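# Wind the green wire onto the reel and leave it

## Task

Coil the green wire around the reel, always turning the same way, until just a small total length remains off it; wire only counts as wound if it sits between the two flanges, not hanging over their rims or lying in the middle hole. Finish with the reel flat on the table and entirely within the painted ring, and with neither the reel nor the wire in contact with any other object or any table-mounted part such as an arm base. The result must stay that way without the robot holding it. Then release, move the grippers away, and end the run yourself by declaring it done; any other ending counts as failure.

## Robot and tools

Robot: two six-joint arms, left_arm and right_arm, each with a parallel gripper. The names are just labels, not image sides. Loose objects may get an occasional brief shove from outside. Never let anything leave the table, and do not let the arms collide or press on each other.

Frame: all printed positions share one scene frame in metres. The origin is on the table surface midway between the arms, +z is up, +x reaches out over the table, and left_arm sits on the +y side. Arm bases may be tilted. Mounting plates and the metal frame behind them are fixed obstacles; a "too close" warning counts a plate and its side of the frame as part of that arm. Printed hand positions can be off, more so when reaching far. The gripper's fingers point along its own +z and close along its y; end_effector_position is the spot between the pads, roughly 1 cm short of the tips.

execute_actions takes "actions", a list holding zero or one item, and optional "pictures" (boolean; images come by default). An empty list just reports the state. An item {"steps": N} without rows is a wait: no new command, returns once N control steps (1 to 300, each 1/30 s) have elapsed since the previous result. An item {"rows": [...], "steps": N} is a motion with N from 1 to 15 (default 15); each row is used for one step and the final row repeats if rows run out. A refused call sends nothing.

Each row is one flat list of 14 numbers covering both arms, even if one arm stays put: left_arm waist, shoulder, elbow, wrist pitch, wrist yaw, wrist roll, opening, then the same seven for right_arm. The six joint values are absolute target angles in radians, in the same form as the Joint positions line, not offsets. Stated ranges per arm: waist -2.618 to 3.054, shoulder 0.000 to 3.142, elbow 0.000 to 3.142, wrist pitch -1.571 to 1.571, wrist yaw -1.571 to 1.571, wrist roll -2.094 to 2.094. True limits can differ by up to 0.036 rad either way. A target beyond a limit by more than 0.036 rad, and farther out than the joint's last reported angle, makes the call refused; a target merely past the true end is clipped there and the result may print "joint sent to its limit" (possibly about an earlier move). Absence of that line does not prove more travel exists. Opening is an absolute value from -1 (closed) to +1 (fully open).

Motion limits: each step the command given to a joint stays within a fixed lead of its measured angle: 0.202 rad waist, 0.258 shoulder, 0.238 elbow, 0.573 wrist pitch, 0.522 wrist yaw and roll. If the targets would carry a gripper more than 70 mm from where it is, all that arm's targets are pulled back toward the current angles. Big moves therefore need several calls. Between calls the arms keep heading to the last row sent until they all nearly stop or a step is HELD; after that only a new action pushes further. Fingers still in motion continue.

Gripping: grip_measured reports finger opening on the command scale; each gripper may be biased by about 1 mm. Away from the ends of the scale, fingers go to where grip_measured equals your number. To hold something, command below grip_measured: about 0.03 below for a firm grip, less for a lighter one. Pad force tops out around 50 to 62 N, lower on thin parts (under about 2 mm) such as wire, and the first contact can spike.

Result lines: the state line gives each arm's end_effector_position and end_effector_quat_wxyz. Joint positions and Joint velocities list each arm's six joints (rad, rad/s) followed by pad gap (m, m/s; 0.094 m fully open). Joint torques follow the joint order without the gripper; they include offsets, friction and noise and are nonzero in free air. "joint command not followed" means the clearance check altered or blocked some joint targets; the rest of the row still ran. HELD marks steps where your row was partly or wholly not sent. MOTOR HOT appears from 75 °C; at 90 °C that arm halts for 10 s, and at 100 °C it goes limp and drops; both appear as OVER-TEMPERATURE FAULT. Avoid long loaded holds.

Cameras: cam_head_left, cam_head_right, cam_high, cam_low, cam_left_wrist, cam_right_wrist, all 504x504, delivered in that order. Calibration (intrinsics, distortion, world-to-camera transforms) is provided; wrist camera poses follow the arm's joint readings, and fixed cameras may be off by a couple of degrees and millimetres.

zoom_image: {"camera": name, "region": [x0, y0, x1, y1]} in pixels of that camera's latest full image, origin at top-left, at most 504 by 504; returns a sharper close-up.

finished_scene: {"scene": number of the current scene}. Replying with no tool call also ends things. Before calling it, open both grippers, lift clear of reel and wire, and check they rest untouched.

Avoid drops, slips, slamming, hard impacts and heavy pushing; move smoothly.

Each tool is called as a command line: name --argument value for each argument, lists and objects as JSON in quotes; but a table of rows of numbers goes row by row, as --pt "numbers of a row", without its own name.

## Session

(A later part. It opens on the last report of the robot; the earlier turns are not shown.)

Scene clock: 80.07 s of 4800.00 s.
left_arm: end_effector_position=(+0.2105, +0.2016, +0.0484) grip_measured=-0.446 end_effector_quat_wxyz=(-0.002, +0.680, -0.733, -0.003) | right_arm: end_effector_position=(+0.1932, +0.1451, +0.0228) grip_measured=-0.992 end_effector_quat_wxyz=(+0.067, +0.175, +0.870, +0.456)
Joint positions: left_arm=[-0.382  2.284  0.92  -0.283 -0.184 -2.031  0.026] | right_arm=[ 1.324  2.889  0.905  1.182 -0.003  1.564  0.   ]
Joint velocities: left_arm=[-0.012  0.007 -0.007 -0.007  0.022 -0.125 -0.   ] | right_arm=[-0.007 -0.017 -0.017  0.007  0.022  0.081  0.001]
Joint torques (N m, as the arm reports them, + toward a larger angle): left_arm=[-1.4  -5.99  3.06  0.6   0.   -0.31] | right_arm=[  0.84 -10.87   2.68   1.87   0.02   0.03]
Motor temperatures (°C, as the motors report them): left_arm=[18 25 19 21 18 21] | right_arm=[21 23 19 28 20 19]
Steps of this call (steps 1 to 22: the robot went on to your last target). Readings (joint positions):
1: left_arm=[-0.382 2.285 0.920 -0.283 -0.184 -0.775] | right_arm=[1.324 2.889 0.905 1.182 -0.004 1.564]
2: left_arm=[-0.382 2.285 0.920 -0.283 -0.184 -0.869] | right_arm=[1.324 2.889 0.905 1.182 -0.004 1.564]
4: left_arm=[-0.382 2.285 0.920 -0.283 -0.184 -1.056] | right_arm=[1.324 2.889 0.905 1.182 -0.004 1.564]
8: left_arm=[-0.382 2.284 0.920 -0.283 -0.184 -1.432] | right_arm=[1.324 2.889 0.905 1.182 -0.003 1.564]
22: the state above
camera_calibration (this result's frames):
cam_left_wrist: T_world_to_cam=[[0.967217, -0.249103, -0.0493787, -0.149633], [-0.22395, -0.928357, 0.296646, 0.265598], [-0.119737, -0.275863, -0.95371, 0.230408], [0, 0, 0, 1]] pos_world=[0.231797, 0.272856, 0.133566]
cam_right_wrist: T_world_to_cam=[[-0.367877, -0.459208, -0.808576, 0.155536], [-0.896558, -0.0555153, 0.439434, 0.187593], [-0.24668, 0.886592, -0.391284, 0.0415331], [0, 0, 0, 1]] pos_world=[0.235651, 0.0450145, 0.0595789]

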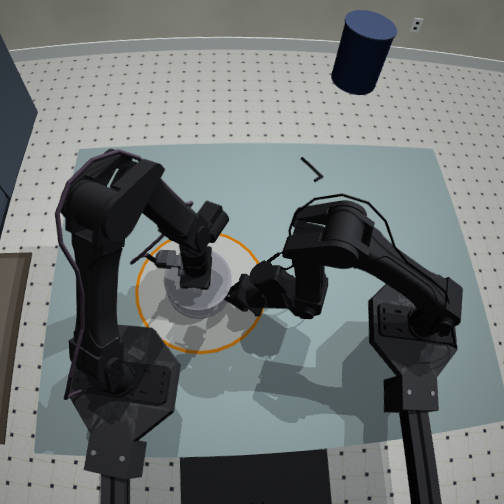

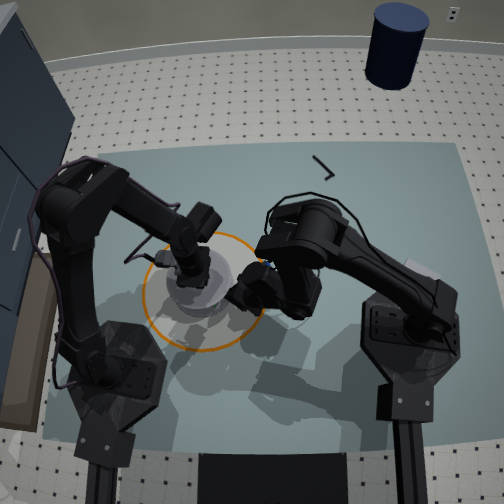

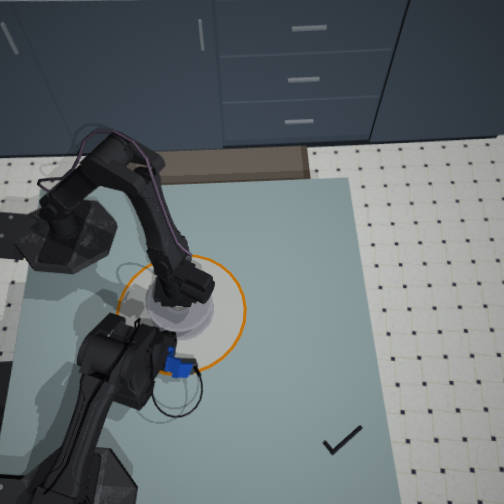

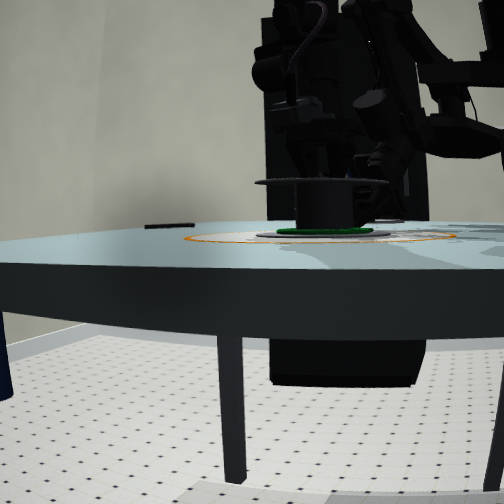

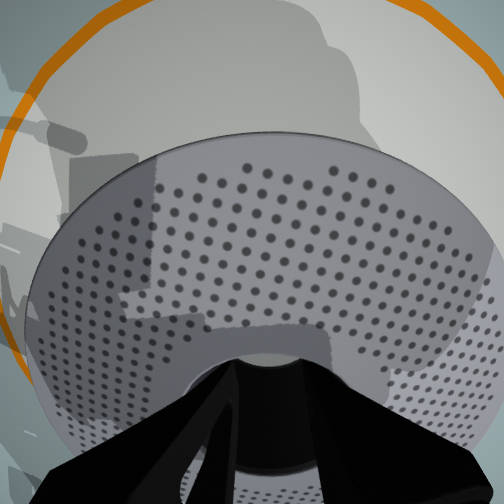

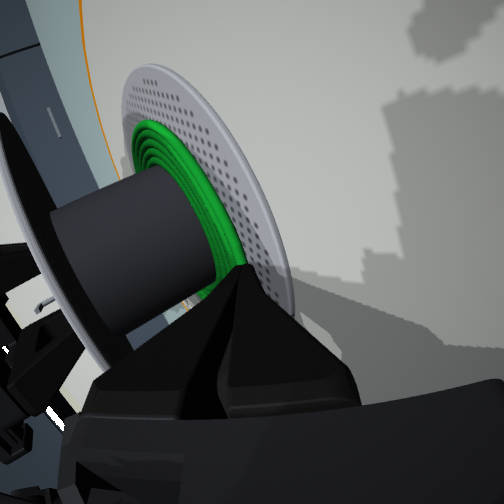

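execute_actions --actions '[{"rows":[[-0.378,2.3,0.915,-0.268,-0.185,-2.07,-0.44,1.328,2.88,0.9,1.185,0,1.57,-1],[-0.378,2.3,0.915,-0.268,-0.185,-2.07,-0.44,1.328,2.872,0.885,1.185,0,1.57,-1],[-0.378,2.3,0.915,-0.268,-0.185,-2.07,-0.44,1.328,2.8695,0.88,1.185,0,1.57,-1],[-0.378,2.3,0.915,-0.268,-0.185,-2.07,-0.44,1.328,2.867,0.875,1.185,0,1.57,-1],[-0.378,2.3,0.915,-0.268,-0.185,-2.07,-0.44,1.328,2.8645,0.87,1.185,0,1.57,-1],[-0.378,2.3,0.915,-0.268,-0.185,-2.07,-0.44,1.328,2.862,0.865,1.185,0,1.57,-1],[-0.378,2.3,0.915,-0.268,-0.185,-2.07,-0.44,1.328,2.8595,0.86,1.185,0,1.57,-1],[-0.378,2.3,0.915,-0.268,-0.185,-2.07,-0.44,1.328,2.857,0.855,1.185,0,1.57,-1],[-0.378,2.3,0.915,-0.268,-0.185,-2.07,-0.44,1.328,2.8545,0.85,1.185,0,1.57,-1],[-0.378,2.3,0.915,-0.268,-0.185,-2.07,-0.44,1.328,2.852,0.845,1.185,0,1.57,-1],[-0.378,2.3,0.915,-0.268,-0.185,-2.07,-0.44,1.328,2.85,0.84,1.185,0,1.57,-1],[-0.378,2.3,0.915,-0.268,-0.185,-2.07,-0.44,1.328,2.8475,0.835,1.185,0,1.57,-1],[-0.378,2.3,0.915,-0.268,-0.185,-2.07,-0.44,1.328,2.845,0.83,1.185,0,1.57,-1],[-0.378,2.3,0.915,-0.268,-0.185,-2.07,-0.44,1.328,2.843,0.825,1.185,0,1.57,-1],[-0.378,2.3,0.915,-0.268,-0.185,-2.07,-0.44,1.328,2.8405,0.82,1.185,0,1.57,-1]],"steps":15}]' --pictures false

execute_actions --actions '[{"rows":[[-0.378,2.3,0.915,-0.268,-0.185,-2.07,-0.44,1.328,2.838,0.815,1.185,0,1.57,-1],[-0.378,2.3,0.915,-0.268,-0.185,-2.07,-0.44,1.328,2.836,0.81,1.185,0,1.57,-1],[-0.378,2.3,0.915,-0.268,-0.185,-2.07,-0.44,1.328,2.8335,0.805,1.185,0,1.57,-1],[-0.378,2.3,0.915,-0.268,-0.185,-2.07,-0.44,1.328,2.831,0.8,1.185,0,1.57,-1],[-0.378,2.3,0.915,-0.268,-0.185,-2.07,-0.44,1.328,2.829,0.795,1.185,0,1.57,-1],[-0.378,2.3,0.915,-0.268,-0.185,-2.07,-0.44,1.328,2.827,0.79,1.185,0,1.57,-1],[-0.378,2.3,0.915,-0.268,-0.185,-2.07,-0.44,1.328,2.8245,0.785,1.185,0,1.57,-1],[-0.378,2.3,0.915,-0.268,-0.185,-2.07,-0.44,1.328,2.822,0.78,1.185,0,1.57,-1],[-0.378,2.3,0.915,-0.268,-0.185,-2.07,-0.44,1.328,2.82,0.775,1.185,0,1.57,-1],[-0.378,2.3,0.915,-0.268,-0.185,-2.07,-0.44,1.328,2.818,0.77,1.185,0,1.57,-1],[-0.378,2.3,0.915,-0.268,-0.185,-2.07,-0.44,1.328,2.8155,0.765,1.185,0,1.57,-1],[-0.378,2.3,0.915,-0.268,-0.185,-2.07,-0.44,1.328,2.813,0.76,1.185,0,1.57,-1],[-0.378,2.3,0.915,-0.268,-0.185,-2.07,-0.44,1.328,2.81,0.753,1.185,0,1.57,-1],[-0.378,2.3,0.915,-0.268,-0.185,-2.07,-0.44,1.328,2.807,0.746,1.185,0,1.57,-1],[-0.378,2.3,0.915,-0.268,-0.185,-2.07,-0.44,1.328,2.803,0.738,1.185,0,1.57,-1]],"steps":15}]' --pictures false

execute_actions --actions '[{"rows":[[-0.378,2.3,0.915,-0.268,-0.185,-2.07,-0.44,1.328,2.795,0.725,1.185,0,1.57,-1],[-0.378,2.3,0.915,-0.268,-0.185,-2.07,-0.44,1.328,2.785,0.71,1.185,0,1.57,-1],[-0.378,2.3,0.915,-0.268,-0.185,-2.07,-0.44,1.328,2.77,0.695,1.185,0,1.57,-1],[-0.378,2.3,0.915,-0.268,-0.185,-2.07,-0.44,1.328,2.755,0.68,1.185,0,1.57,-1],[-0.378,2.3,0.915,-0.268,-0.185,-2.07,-0.44,1.328,2.74,0.665,1.185,0,1.57,-1],[-0.378,2.3,0.915,-0.268,-0.185,-2.07,-0.44,1.328,2.72,0.645,1.185,0,1.57,-1],[-0.378,2.3,0.915,-0.268,-0.185,-2.07,-0.44,1.328,2.7,0.625,1.185,0,1.57,-1],[-0.378,2.3,0.915,-0.268,-0.185,-2.07,-0.44,1.328,2.68,0.61,1.185,0,1.57,-1]],"steps":15}]'

Scene clock: 92.83 s of 4800.00 s.
left_arm: end_effector_position=(+0.2105, +0.2016, +0.0484) grip_measured=-0.446 end_effector_quat_wxyz=(-0.002, +0.691, -0.723, -0.003) | right_arm: end_effector_position=(+0.1881, +0.1326, +0.0222) grip_measured=-0.992 end_effector_quat_wxyz=(+0.064, +0.176, +0.876, +0.444)
Joint positions: left_arm=[-0.382  2.284  0.92  -0.283 -0.184 -2.061  0.026] | right_arm=[ 1.324  2.869  0.856  1.184 -0.003  1.564  0.   ]
Joint velocities: left_arm=[ 0.022  0.017  0.002  0.051 -0.081 -0.095 -0.   ] | right_arm=[-0.002 -0.076 -0.168 -0.022 -0.051  0.007  0.   ]
Joint torques (N m, as the arm reports them, + toward a larger angle): left_arm=[-1.28 -5.89  3.    0.61 -0.07 -0.09] | right_arm=[  0.78 -13.58  -1.     1.85   0.02   0.03]
Motor temperatures (°C, as the motors report them): left_arm=[18 25 19 21 18 21] | right_arm=[21 24 19 28 20 19]
Steps of this call (steps 1 to 30: the robot went on to your last target; steps 31 to 100: nothing new was sent; then 8.93 s passed at rest; steps 101 to 115: all 15 steps of this action). Readings (joint positions):
101: left_arm=[-0.382 2.284 0.920 -0.283 -0.184 -2.061] | right_arm=[1.324 2.889 0.905 1.182 -0.003 1.564]
102: left_arm=[-0.382 2.284 0.920 -0.283 -0.184 -2.061] | right_arm=[1.324 2.889 0.905 1.182 -0.003 1.564]
104: left_arm=[-0.382 2.284 0.920 -0.283 -0.184 -2.061] | right_arm=[1.324 2.889 0.905 1.182 -0.003 1.564]
108: left_arm=[-0.382 2.284 0.920 -0.283 -0.184 -2.061] | right_arm=[1.324 2.886 0.894 1.184 -0.003 1.564]
115: the state above

Scene clock: 93.33 s of 4800.00 s.
left_arm: end_effector_position=(+0.2105, +0.2016, +0.0484) grip_measured=-0.446 end_effector_quat_wxyz=(-0.002, +0.691, -0.723, -0.003) | right_arm: end_effector_position=(+0.1797, +0.1118, +0.0215) grip_measured=-0.992 end_effector_quat_wxyz=(+0.060, +0.178, +0.886, +0.424)
Joint positions: left_arm=[-0.382  2.284  0.92  -0.283 -0.184 -2.061  0.026] | right_arm=[ 1.324  2.836  0.778  1.184 -0.003  1.564  0.   ]
Joint velocities: left_arm=[-0.007  0.012  0.002  0.022  0.007 -0.037 -0.   ] | right_arm=[-0.007 -0.11  -0.212 -0.022 -0.007  0.037  0.001]
Joint torques (N m, as the arm reports them, + toward a larger angle): left_arm=[-1.41 -6.12  2.97  0.55 -0.04 -0.11] | right_arm=[  0.78 -13.07  -1.2    1.83  -0.01   0.02]
Motor temperatures (°C, as the motors report them): left_arm=[18 25 19 21 18 21] | right_arm=[21 24 19 28 20 19]
Steps of this call (steps 1 to 15: all 15 steps of this action). Readings (joint positions):
1: left_arm=[-0.382 2.284 0.920 -0.283 -0.184 -2.061] | right_arm=[1.324 2.867 0.851 1.184 -0.003 1.564]
2: left_arm=[-0.382 2.284 0.920 -0.283 -0.184 -2.061] | right_arm=[1.324 2.865 0.846 1.184 -0.003 1.564]
4: left_arm=[-0.382 2.284 0.920 -0.283 -0.184 -2.061] | right_arm=[1.324 2.860 0.836 1.184 -0.003 1.564]
8: left_arm=[-0.382 2.284 0.920 -0.283 -0.184 -2.061] | right_arm=[1.324 2.852 0.815 1.184 -0.003 1.564]
15: the state above

Scene clock: 93.83 s of 4800.00 s.
left_arm: end_effector_position=(+0.2105, +0.2016, +0.0484) grip_measured=-0.446 end_effector_quat_wxyz=(-0.002, +0.691, -0.723, -0.003) | right_arm: end_effector_position=(+0.1731, +0.0915, +0.0512) grip_measured=-0.992 end_effector_quat_wxyz=(+0.060, +0.178, +0.887, +0.422)
Joint positions: left_arm=[-0.382  2.284  0.92  -0.283 -0.184 -2.061  0.026] | right_arm=[ 1.324  2.699  0.635  1.185 -0.003  1.564  0.   ]
Joint velocities: left_arm=[-0.002 -0.027 -0.012 -0.007 -0.051 -0.037  0.   ] | right_arm=[ 0.002  0.022  0.002 -0.037 -0.037 -0.007  0.   ]
Joint torques (N m, as the arm reports them, + toward a larger angle): left_arm=[-1.38 -6.03  3.02  0.59 -0.04 -0.11] | right_arm=[  0.74 -11.89  -0.98   1.72   0.02   0.03]
Motor temperatures (°C, as the motors report them): left_arm=[18 25 19 21 18 21] | right_arm=[21 24 19 28 20 19]
Steps of this call (steps 1 to 15: all 15 steps of this action). Readings (joint positions):
1: left_arm=[-0.382 2.284 0.920 -0.283 -0.184 -2.061] | right_arm=[1.324 2.831 0.770 1.184 -0.003 1.564]
2: left_arm=[-0.382 2.284 0.920 -0.283 -0.184 -2.061] | right_arm=[1.324 2.825 0.760 1.184 -0.003 1.564]
4: left_arm=[-0.382 2.284 0.920 -0.283 -0.184 -2.061] | right_arm=[1.324 2.807 0.732 1.184 -0.003 1.564]
8: left_arm=[-0.382 2.284 0.920 -0.283 -0.184 -2.061] | right_arm=[1.324 2.743 0.663 1.184 -0.003 1.564]
15: the state above
camera_calibration (this result's frames):
cam_left_wrist: T_world_to_cam=[[0.974209, -0.220217, -0.0492029, -0.156937], [-0.196288, -0.934618, 0.296581, 0.261041], [-0.111298, -0.279274, -0.953739, 0.229321], [0, 0, 0, 1]] pos_world=[0.229651, 0.273457, 0.133571]
cam_right_wrist: T_world_to_cam=[[-0.38854, -0.516461, -0.763088, 0.152963], [-0.883462, -0.0264822, 0.467754, 0.147725], [-0.261785, 0.855901, -0.445985, 0.10352], [0, 0, 0, 1]] pos_world=[0.217041, -0.00569127, 0.0937935]

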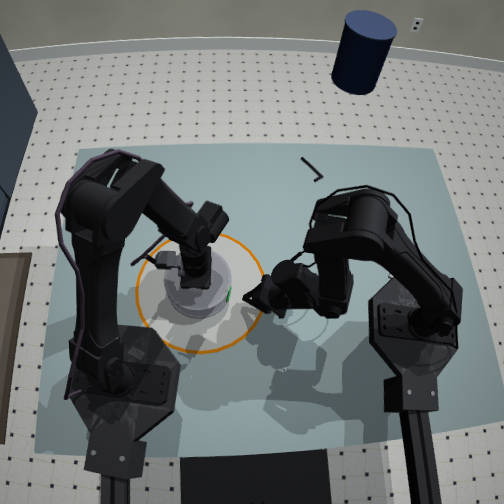

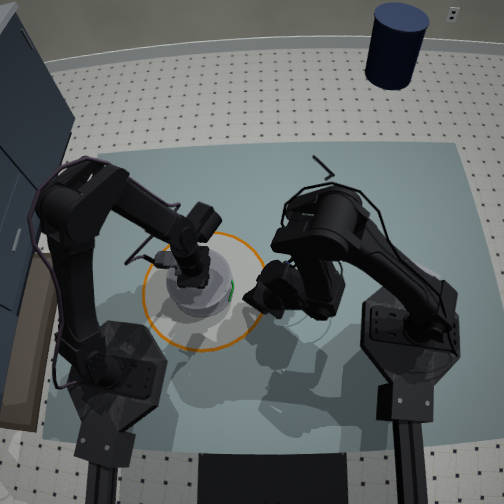

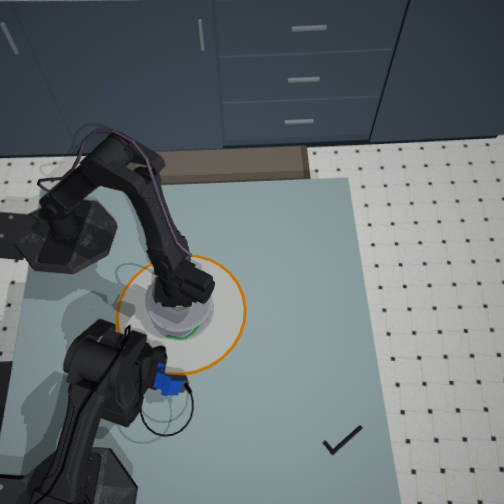

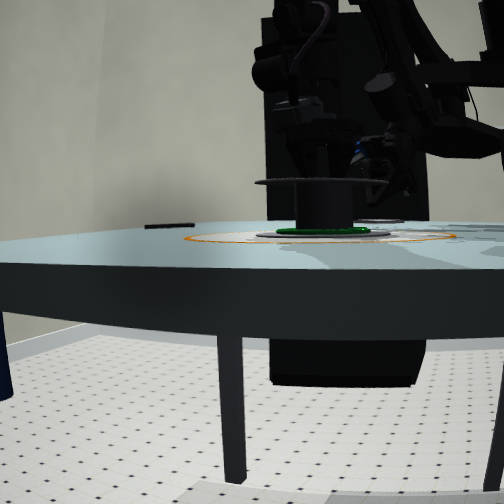

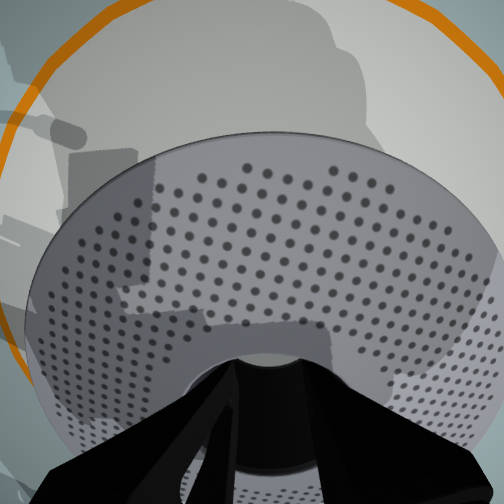

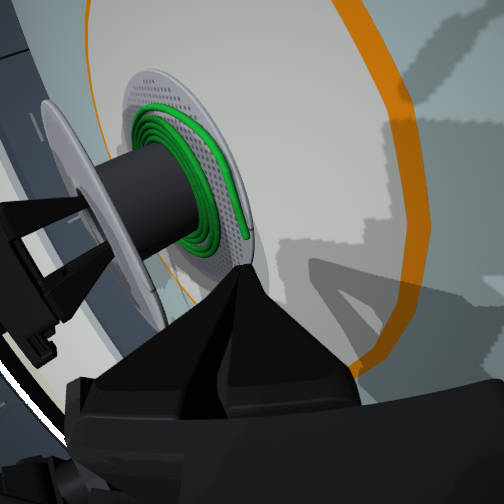

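Excellent. Release and clear.

execute_actions --actions '[{"rows":[[-0.378,2.285,0.915,-0.28,-0.185,-2.06,-0.6,1.328,2.65,0.59,1.16,0,1.57,-1],[-0.378,2.28,0.915,-0.29,-0.185,-2.06,-0.75,1.328,2.61,0.57,1.14,0,1.57,-1],[-0.38,2.275,0.915,-0.3,-0.185,-2.06,-0.9,1.328,2.57,0.55,1.11,0,1.57,-1],[-0.385,2.265,0.915,-0.315,-0.185,-2.06,-1,1.328,2.53,0.53,1.08,0,1.57,-1],[-0.39,2.25,0.92,-0.335,-0.185,-2.06,-1,1.328,2.49,0.51,1.06,0,1.57,-1],[-0.394,2.23,0.92,-0.36,-0.185,-2.06,-1,1.328,2.45,0.49,1.04,0,1.57,-1],[-0.398,2.21,0.92,-0.385,-0.185,-2.06,-1,1.32,2.41,0.47,1.01,0,1.57,-1],[-0.402,2.19,0.92,-0.41,-0.185,-2.06,-1,1.3,2.37,0.46,0.99,0,1.57,-1],[-0.406,2.17,0.92,-0.435,-0.185,-2.06,-1,1.27,2.32,0.455,0.95,0,1.57,-1],[-0.41,2.145,0.92,-0.46,-0.185,-2.06,-1,1.23,2.27,0.45,0.91,0,1.57,-1],[-0.414,2.12,0.92,-0.485,-0.185,-2.06,-1,1.18,2.22,0.445,0.87,0,1.57,-1],[-0.416,2.09,0.92,-0.51,-0.185,-2.06,-1,1.13,2.17,0.44,0.83,0,1.57,-1],[-0.416,2.06,0.92,-0.54,-0.185,-2.06,-1,1.08,2.12,0.44,0.79,0,1.57,-1],[-0.416,2.03,0.92,-0.57,-0.185,-2.06,-1,1.03,2.07,0.435,0.75,0,1.57,-1],[-0.41,2.0,0.92,-0.6,-0.185,-2.06,-1,0.98,2.03,0.43,0.71,0,1.57,-1]],"steps":15}]' --pictures false

execute_actions --actions '[{"rows":[[-0.39,1.96,0.93,-0.63,-0.185,-2.06,-1,0.93,2.0,0.43,0.69,0,1.57,-1],[-0.36,1.92,0.94,-0.66,-0.185,-2.06,-1,0.88,1.97,0.43,0.67,0,1.57,-1],[-0.32,1.88,0.95,-0.69,-0.185,-2.06,-1,0.83,1.95,0.43,0.66,0,1.57,-1],[-0.28,1.84,0.96,-0.72,-0.185,-2.06,-1,0.78,1.93,0.43,0.65,0,1.57,-1],[-0.23,1.8,0.97,-0.75,-0.185,-2.06,-1,0.73,1.92,0.43,0.65,0,1.57,-1],[-0.18,1.76,0.98,-0.78,-0.185,-2.06,-1,0.68,1.91,0.43,0.65,0,1.57,-1],[-0.13,1.72,0.99,-0.81,-0.185,-2.06,-1,0.63,1.9,0.43,0.65,0,1.57,-1],[-0.08,1.68,1.0,-0.84,-0.185,-2.06,-1,0.58,1.9,0.43,0.65,0,1.57,-1],[-0.03,1.65,1.0,-0.87,-0.185,-2.06,-1,0.54,1.9,0.43,0.65,0,1.57,-1],[0.02,1.62,1.0,-0.89,-0.185,-2.06,-1,0.5,1.9,0.43,0.65,0,1.57,-1],[0.07,1.6,1.0,-0.9,-0.185,-2.06,-1,0.47,1.9,0.43,0.65,0,1.57,-1],[0.11,1.58,1.0,-0.9,-0.185,-2.06,-1,0.45,1.9,0.43,0.65,0,1.57,-1],[0.14,1.57,1.0,-0.9,-0.185,-2.06,-1,0.44,1.9,0.43,0.65,0,1.57,-1],[0.16,1.56,1.0,-0.9,-0.185,-2.06,-1,0.43,1.9,0.43,0.65,0,1.57,-1],[0.17,1.55,1.0,-0.9,-0.185,-2.06,-1,0.43,1.9,0.43,0.65,0,1.57,-1]],"steps":15}]' --pictures false

execute_actions --actions '[{"steps":8}]'

Scene clock: 102.80 s of 4800.00 s.
left_arm: end_effector_position=(+0.2151, +0.2042, +0.1089) grip_measured=-0.990 end_effector_quat_wxyz=(-0.007, +0.685, -0.729, +0.012) | right_arm: end_effector_position=(+0.2584, +0.0432, +0.1691) grip_measured=-0.992 end_effector_quat_wxyz=(+0.101, +0.288, +0.837, +0.455)
Joint positions: left_arm=[-0.403  2.071  0.92  -0.469 -0.184 -2.061  0.   ] | right_arm=[ 1.074  2.13   0.469  0.885 -0.011  1.564  0.   ]
Joint velocities: left_arm=[-0.017 -0.911  0.007 -0.725  0.007 -0.095  0.   ] | right_arm=[-1.541 -1.409  0.017 -0.989 -0.037 -0.022 -0.001]
Joint torques (N m, as the arm reports them, + toward a larger angle): left_arm=[-1.91 -7.66  4.43  0.11 -0.07  0.  ] | right_arm=[ 0.76 -9.27 -0.05  1.43  0.05  0.08]
Motor temperatures (°C, as the motors report them): left_arm=[18 25 19 21 18 21] | right_arm=[21 24 19 28 20 19]
Steps of this call (steps 1 to 15: the robot went on to your last target; steps 16 to 90: nothing new was sent; then 5.47 s passed at rest; steps 91 to 105: all 15 steps of this action). Readings (joint positions):
91: left_arm=[-0.382 2.283 0.920 -0.282 -0.184 -2.061] | right_arm=[1.324 2.696 0.633 1.185 -0.003 1.564]
92: left_arm=[-0.382 2.283 0.920 -0.282 -0.184 -2.061] | right_arm=[1.324 2.685 0.625 1.179 -0.003 1.564]
94: left_arm=[-0.382 2.283 0.920 -0.284 -0.184 -2.061] | right_arm=[1.324 2.632 0.589 1.150 -0.003 1.564]
98: left_arm=[-0.382 2.253 0.920 -0.327 -0.184 -2.061] | right_arm=[1.322 2.464 0.509 1.084 -0.003 1.564]
105: the state above

Scene clock: 103.30 s of 4800.00 s.
left_arm: end_effector_position=(+0.2539, +0.3877, +0.2255) grip_measured=-0.990 end_effector_quat_wxyz=(-0.033, +0.864, -0.498, +0.061) | right_arm: end_effector_position=(+0.3952, -0.1550, +0.1714) grip_measured=-0.992 end_effector_quat_wxyz=(+0.190, +0.563, +0.705, +0.387)
Joint positions: left_arm=[ 0.153  1.571  0.99  -0.82  -0.184 -2.061  0.   ] | right_arm=[0.433 1.924 0.456 0.693 0.002 1.564 0.   ]
Joint velocities: left_arm=[ 0.706 -0.271  0.002 -0.359 -0.066  0.022  0.   ] | right_arm=[-0.252  0.012 -0.09  -0.168 -0.022 -0.066  0.001]
Joint torques (N m, as the arm reports them, + toward a larger angle): left_arm=[-3.11 -5.    6.68  0.47  0.02  0.04] | right_arm=[ 2.21 -9.29  1.8   1.59 -0.14  0.03]
Motor temperatures (°C, as the motors report them): left_arm=[18 25 19 21 18 21] | right_arm=[21 24 19 28 20 19]
Steps of this call (steps 1 to 15: all 15 steps of this action). Readings (joint positions):
1: left_arm=[-0.403 2.038 0.920 -0.494 -0.184 -2.061] | right_arm=[1.019 2.084 0.469 0.857 -0.010 1.564]
2: left_arm=[-0.399 2.004 0.920 -0.521 -0.183 -2.061] | right_arm=[0.966 2.043 0.469 0.833 -0.009 1.564]
4: left_arm=[-0.366 1.929 0.923 -0.577 -0.177 -2.061] | right_arm=[0.864 1.981 0.469 0.793 -0.007 1.564]
8: left_arm=[-0.183 1.771 0.960 -0.688 -0.173 -2.061] | right_arm=[0.665 1.928 0.469 0.739 -0.005 1.564]
15: the state above

Scene clock: 103.57 s of 4800.00 s.
left_arm: end_effector_position=(+0.2412, +0.3955, +0.2253) grip_measured=-0.990 end_effector_quat_wxyz=(-0.023, +0.870, -0.491, +0.040) | right_arm: end_effector_position=(+0.3910, -0.1576, +0.1664) grip_measured=-0.992 end_effector_quat_wxyz=(+0.184, +0.567, +0.708, +0.378)
Joint positions: left_arm=[ 0.179  1.561  0.99  -0.871 -0.186 -2.061  0.   ] | right_arm=[0.427 1.924 0.451 0.677 0.002 1.564 0.   ]
Joint velocities: left_arm=[-0.007  0.007 -0.012 -0.051  0.007  0.066 -0.   ] | right_arm=[ 0.002  0.012  0.022  0.007 -0.022  0.022  0.   ]
Joint torques (N m, as the arm reports them, + toward a larger angle): left_arm=[-1.75 -5.64  7.07  0.36 -0.02  0.01] | right_arm=[ 1.49 -9.31  1.89  1.49 -0.12  0.03]
Motor temperatures (°C, as the motors report them): left_arm=[18 25 19 21 18 21] | right_arm=[21 24 19 28 20 19]
Steps of this call (steps 1 to 8: the robot went on to your last target). Readings (joint positions):
1: left_arm=[0.170 1.564 0.990 -0.832 -0.186 -2.061] | right_arm=[0.428 1.924 0.454 0.688 0.002 1.564]
2: left_arm=[0.178 1.562 0.990 -0.843 -0.186 -2.061] | right_arm=[0.427 1.924 0.452 0.684 0.002 1.564]
4: left_arm=[0.179 1.561 0.990 -0.857 -0.186 -2.061] | right_arm=[0.427 1.924 0.451 0.678 0.002 1.564]
8: the state above
camera_calibration (this result's frames):
cam_left_wrist: T_world_to_cam=[[0.932935, 0.357861, 0.0395973, -0.374153], [0.325175, -0.884686, 0.334053, 0.241876], [0.154576, -0.298774, -0.941722, 0.396444], [0, 0, 0, 1]] pos_world=[0.209127, 0.466326, 0.307356]
cam_right_wrist: T_world_to_cam=[[-0.690578, 0.0641002, -0.720411, 0.399369], [-0.541719, 0.614123, 0.573928, 0.229412], [0.47921, 0.786603, -0.389376, 0.115064], [0, 0, 0, 1]] pos_world=[0.344933, -0.256997, 0.200847]

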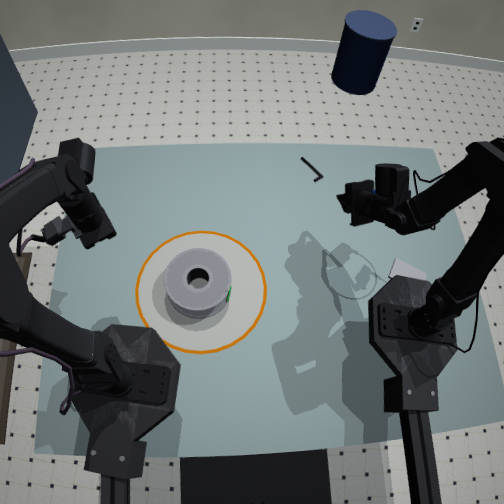

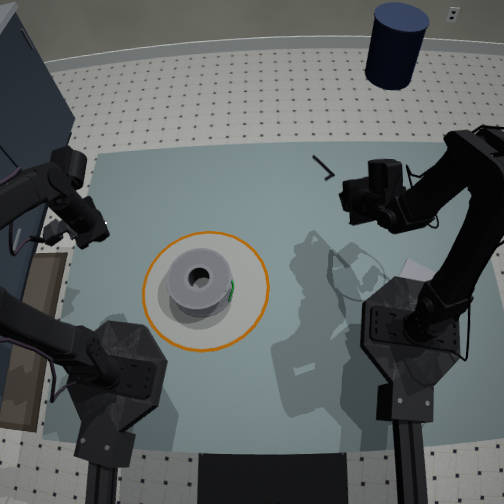

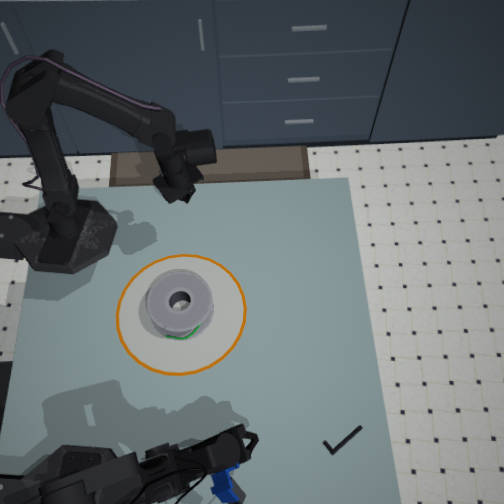

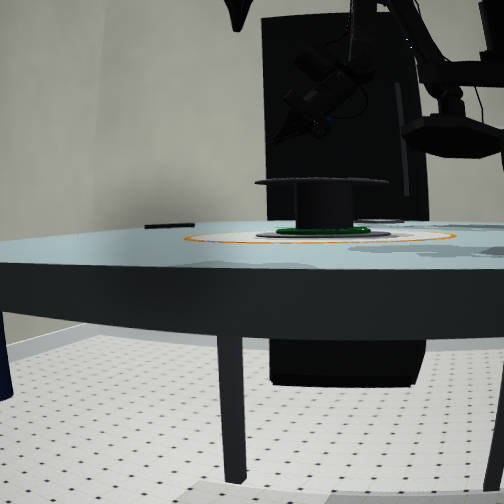

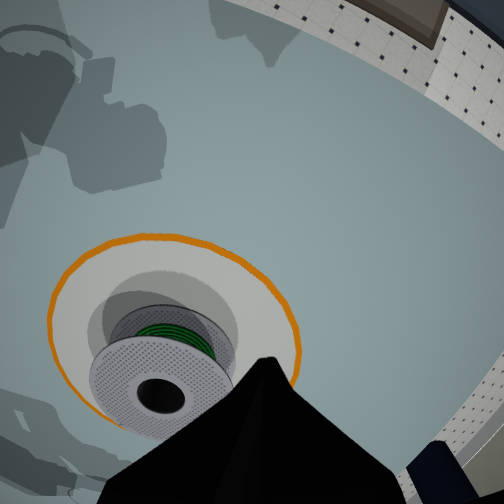

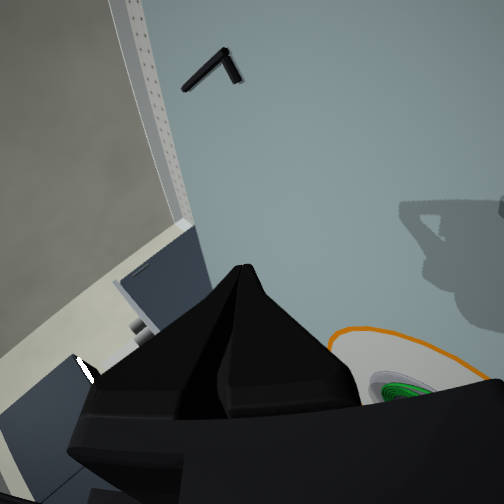

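finished_scene --scene 2

The scene is finished: the task was done.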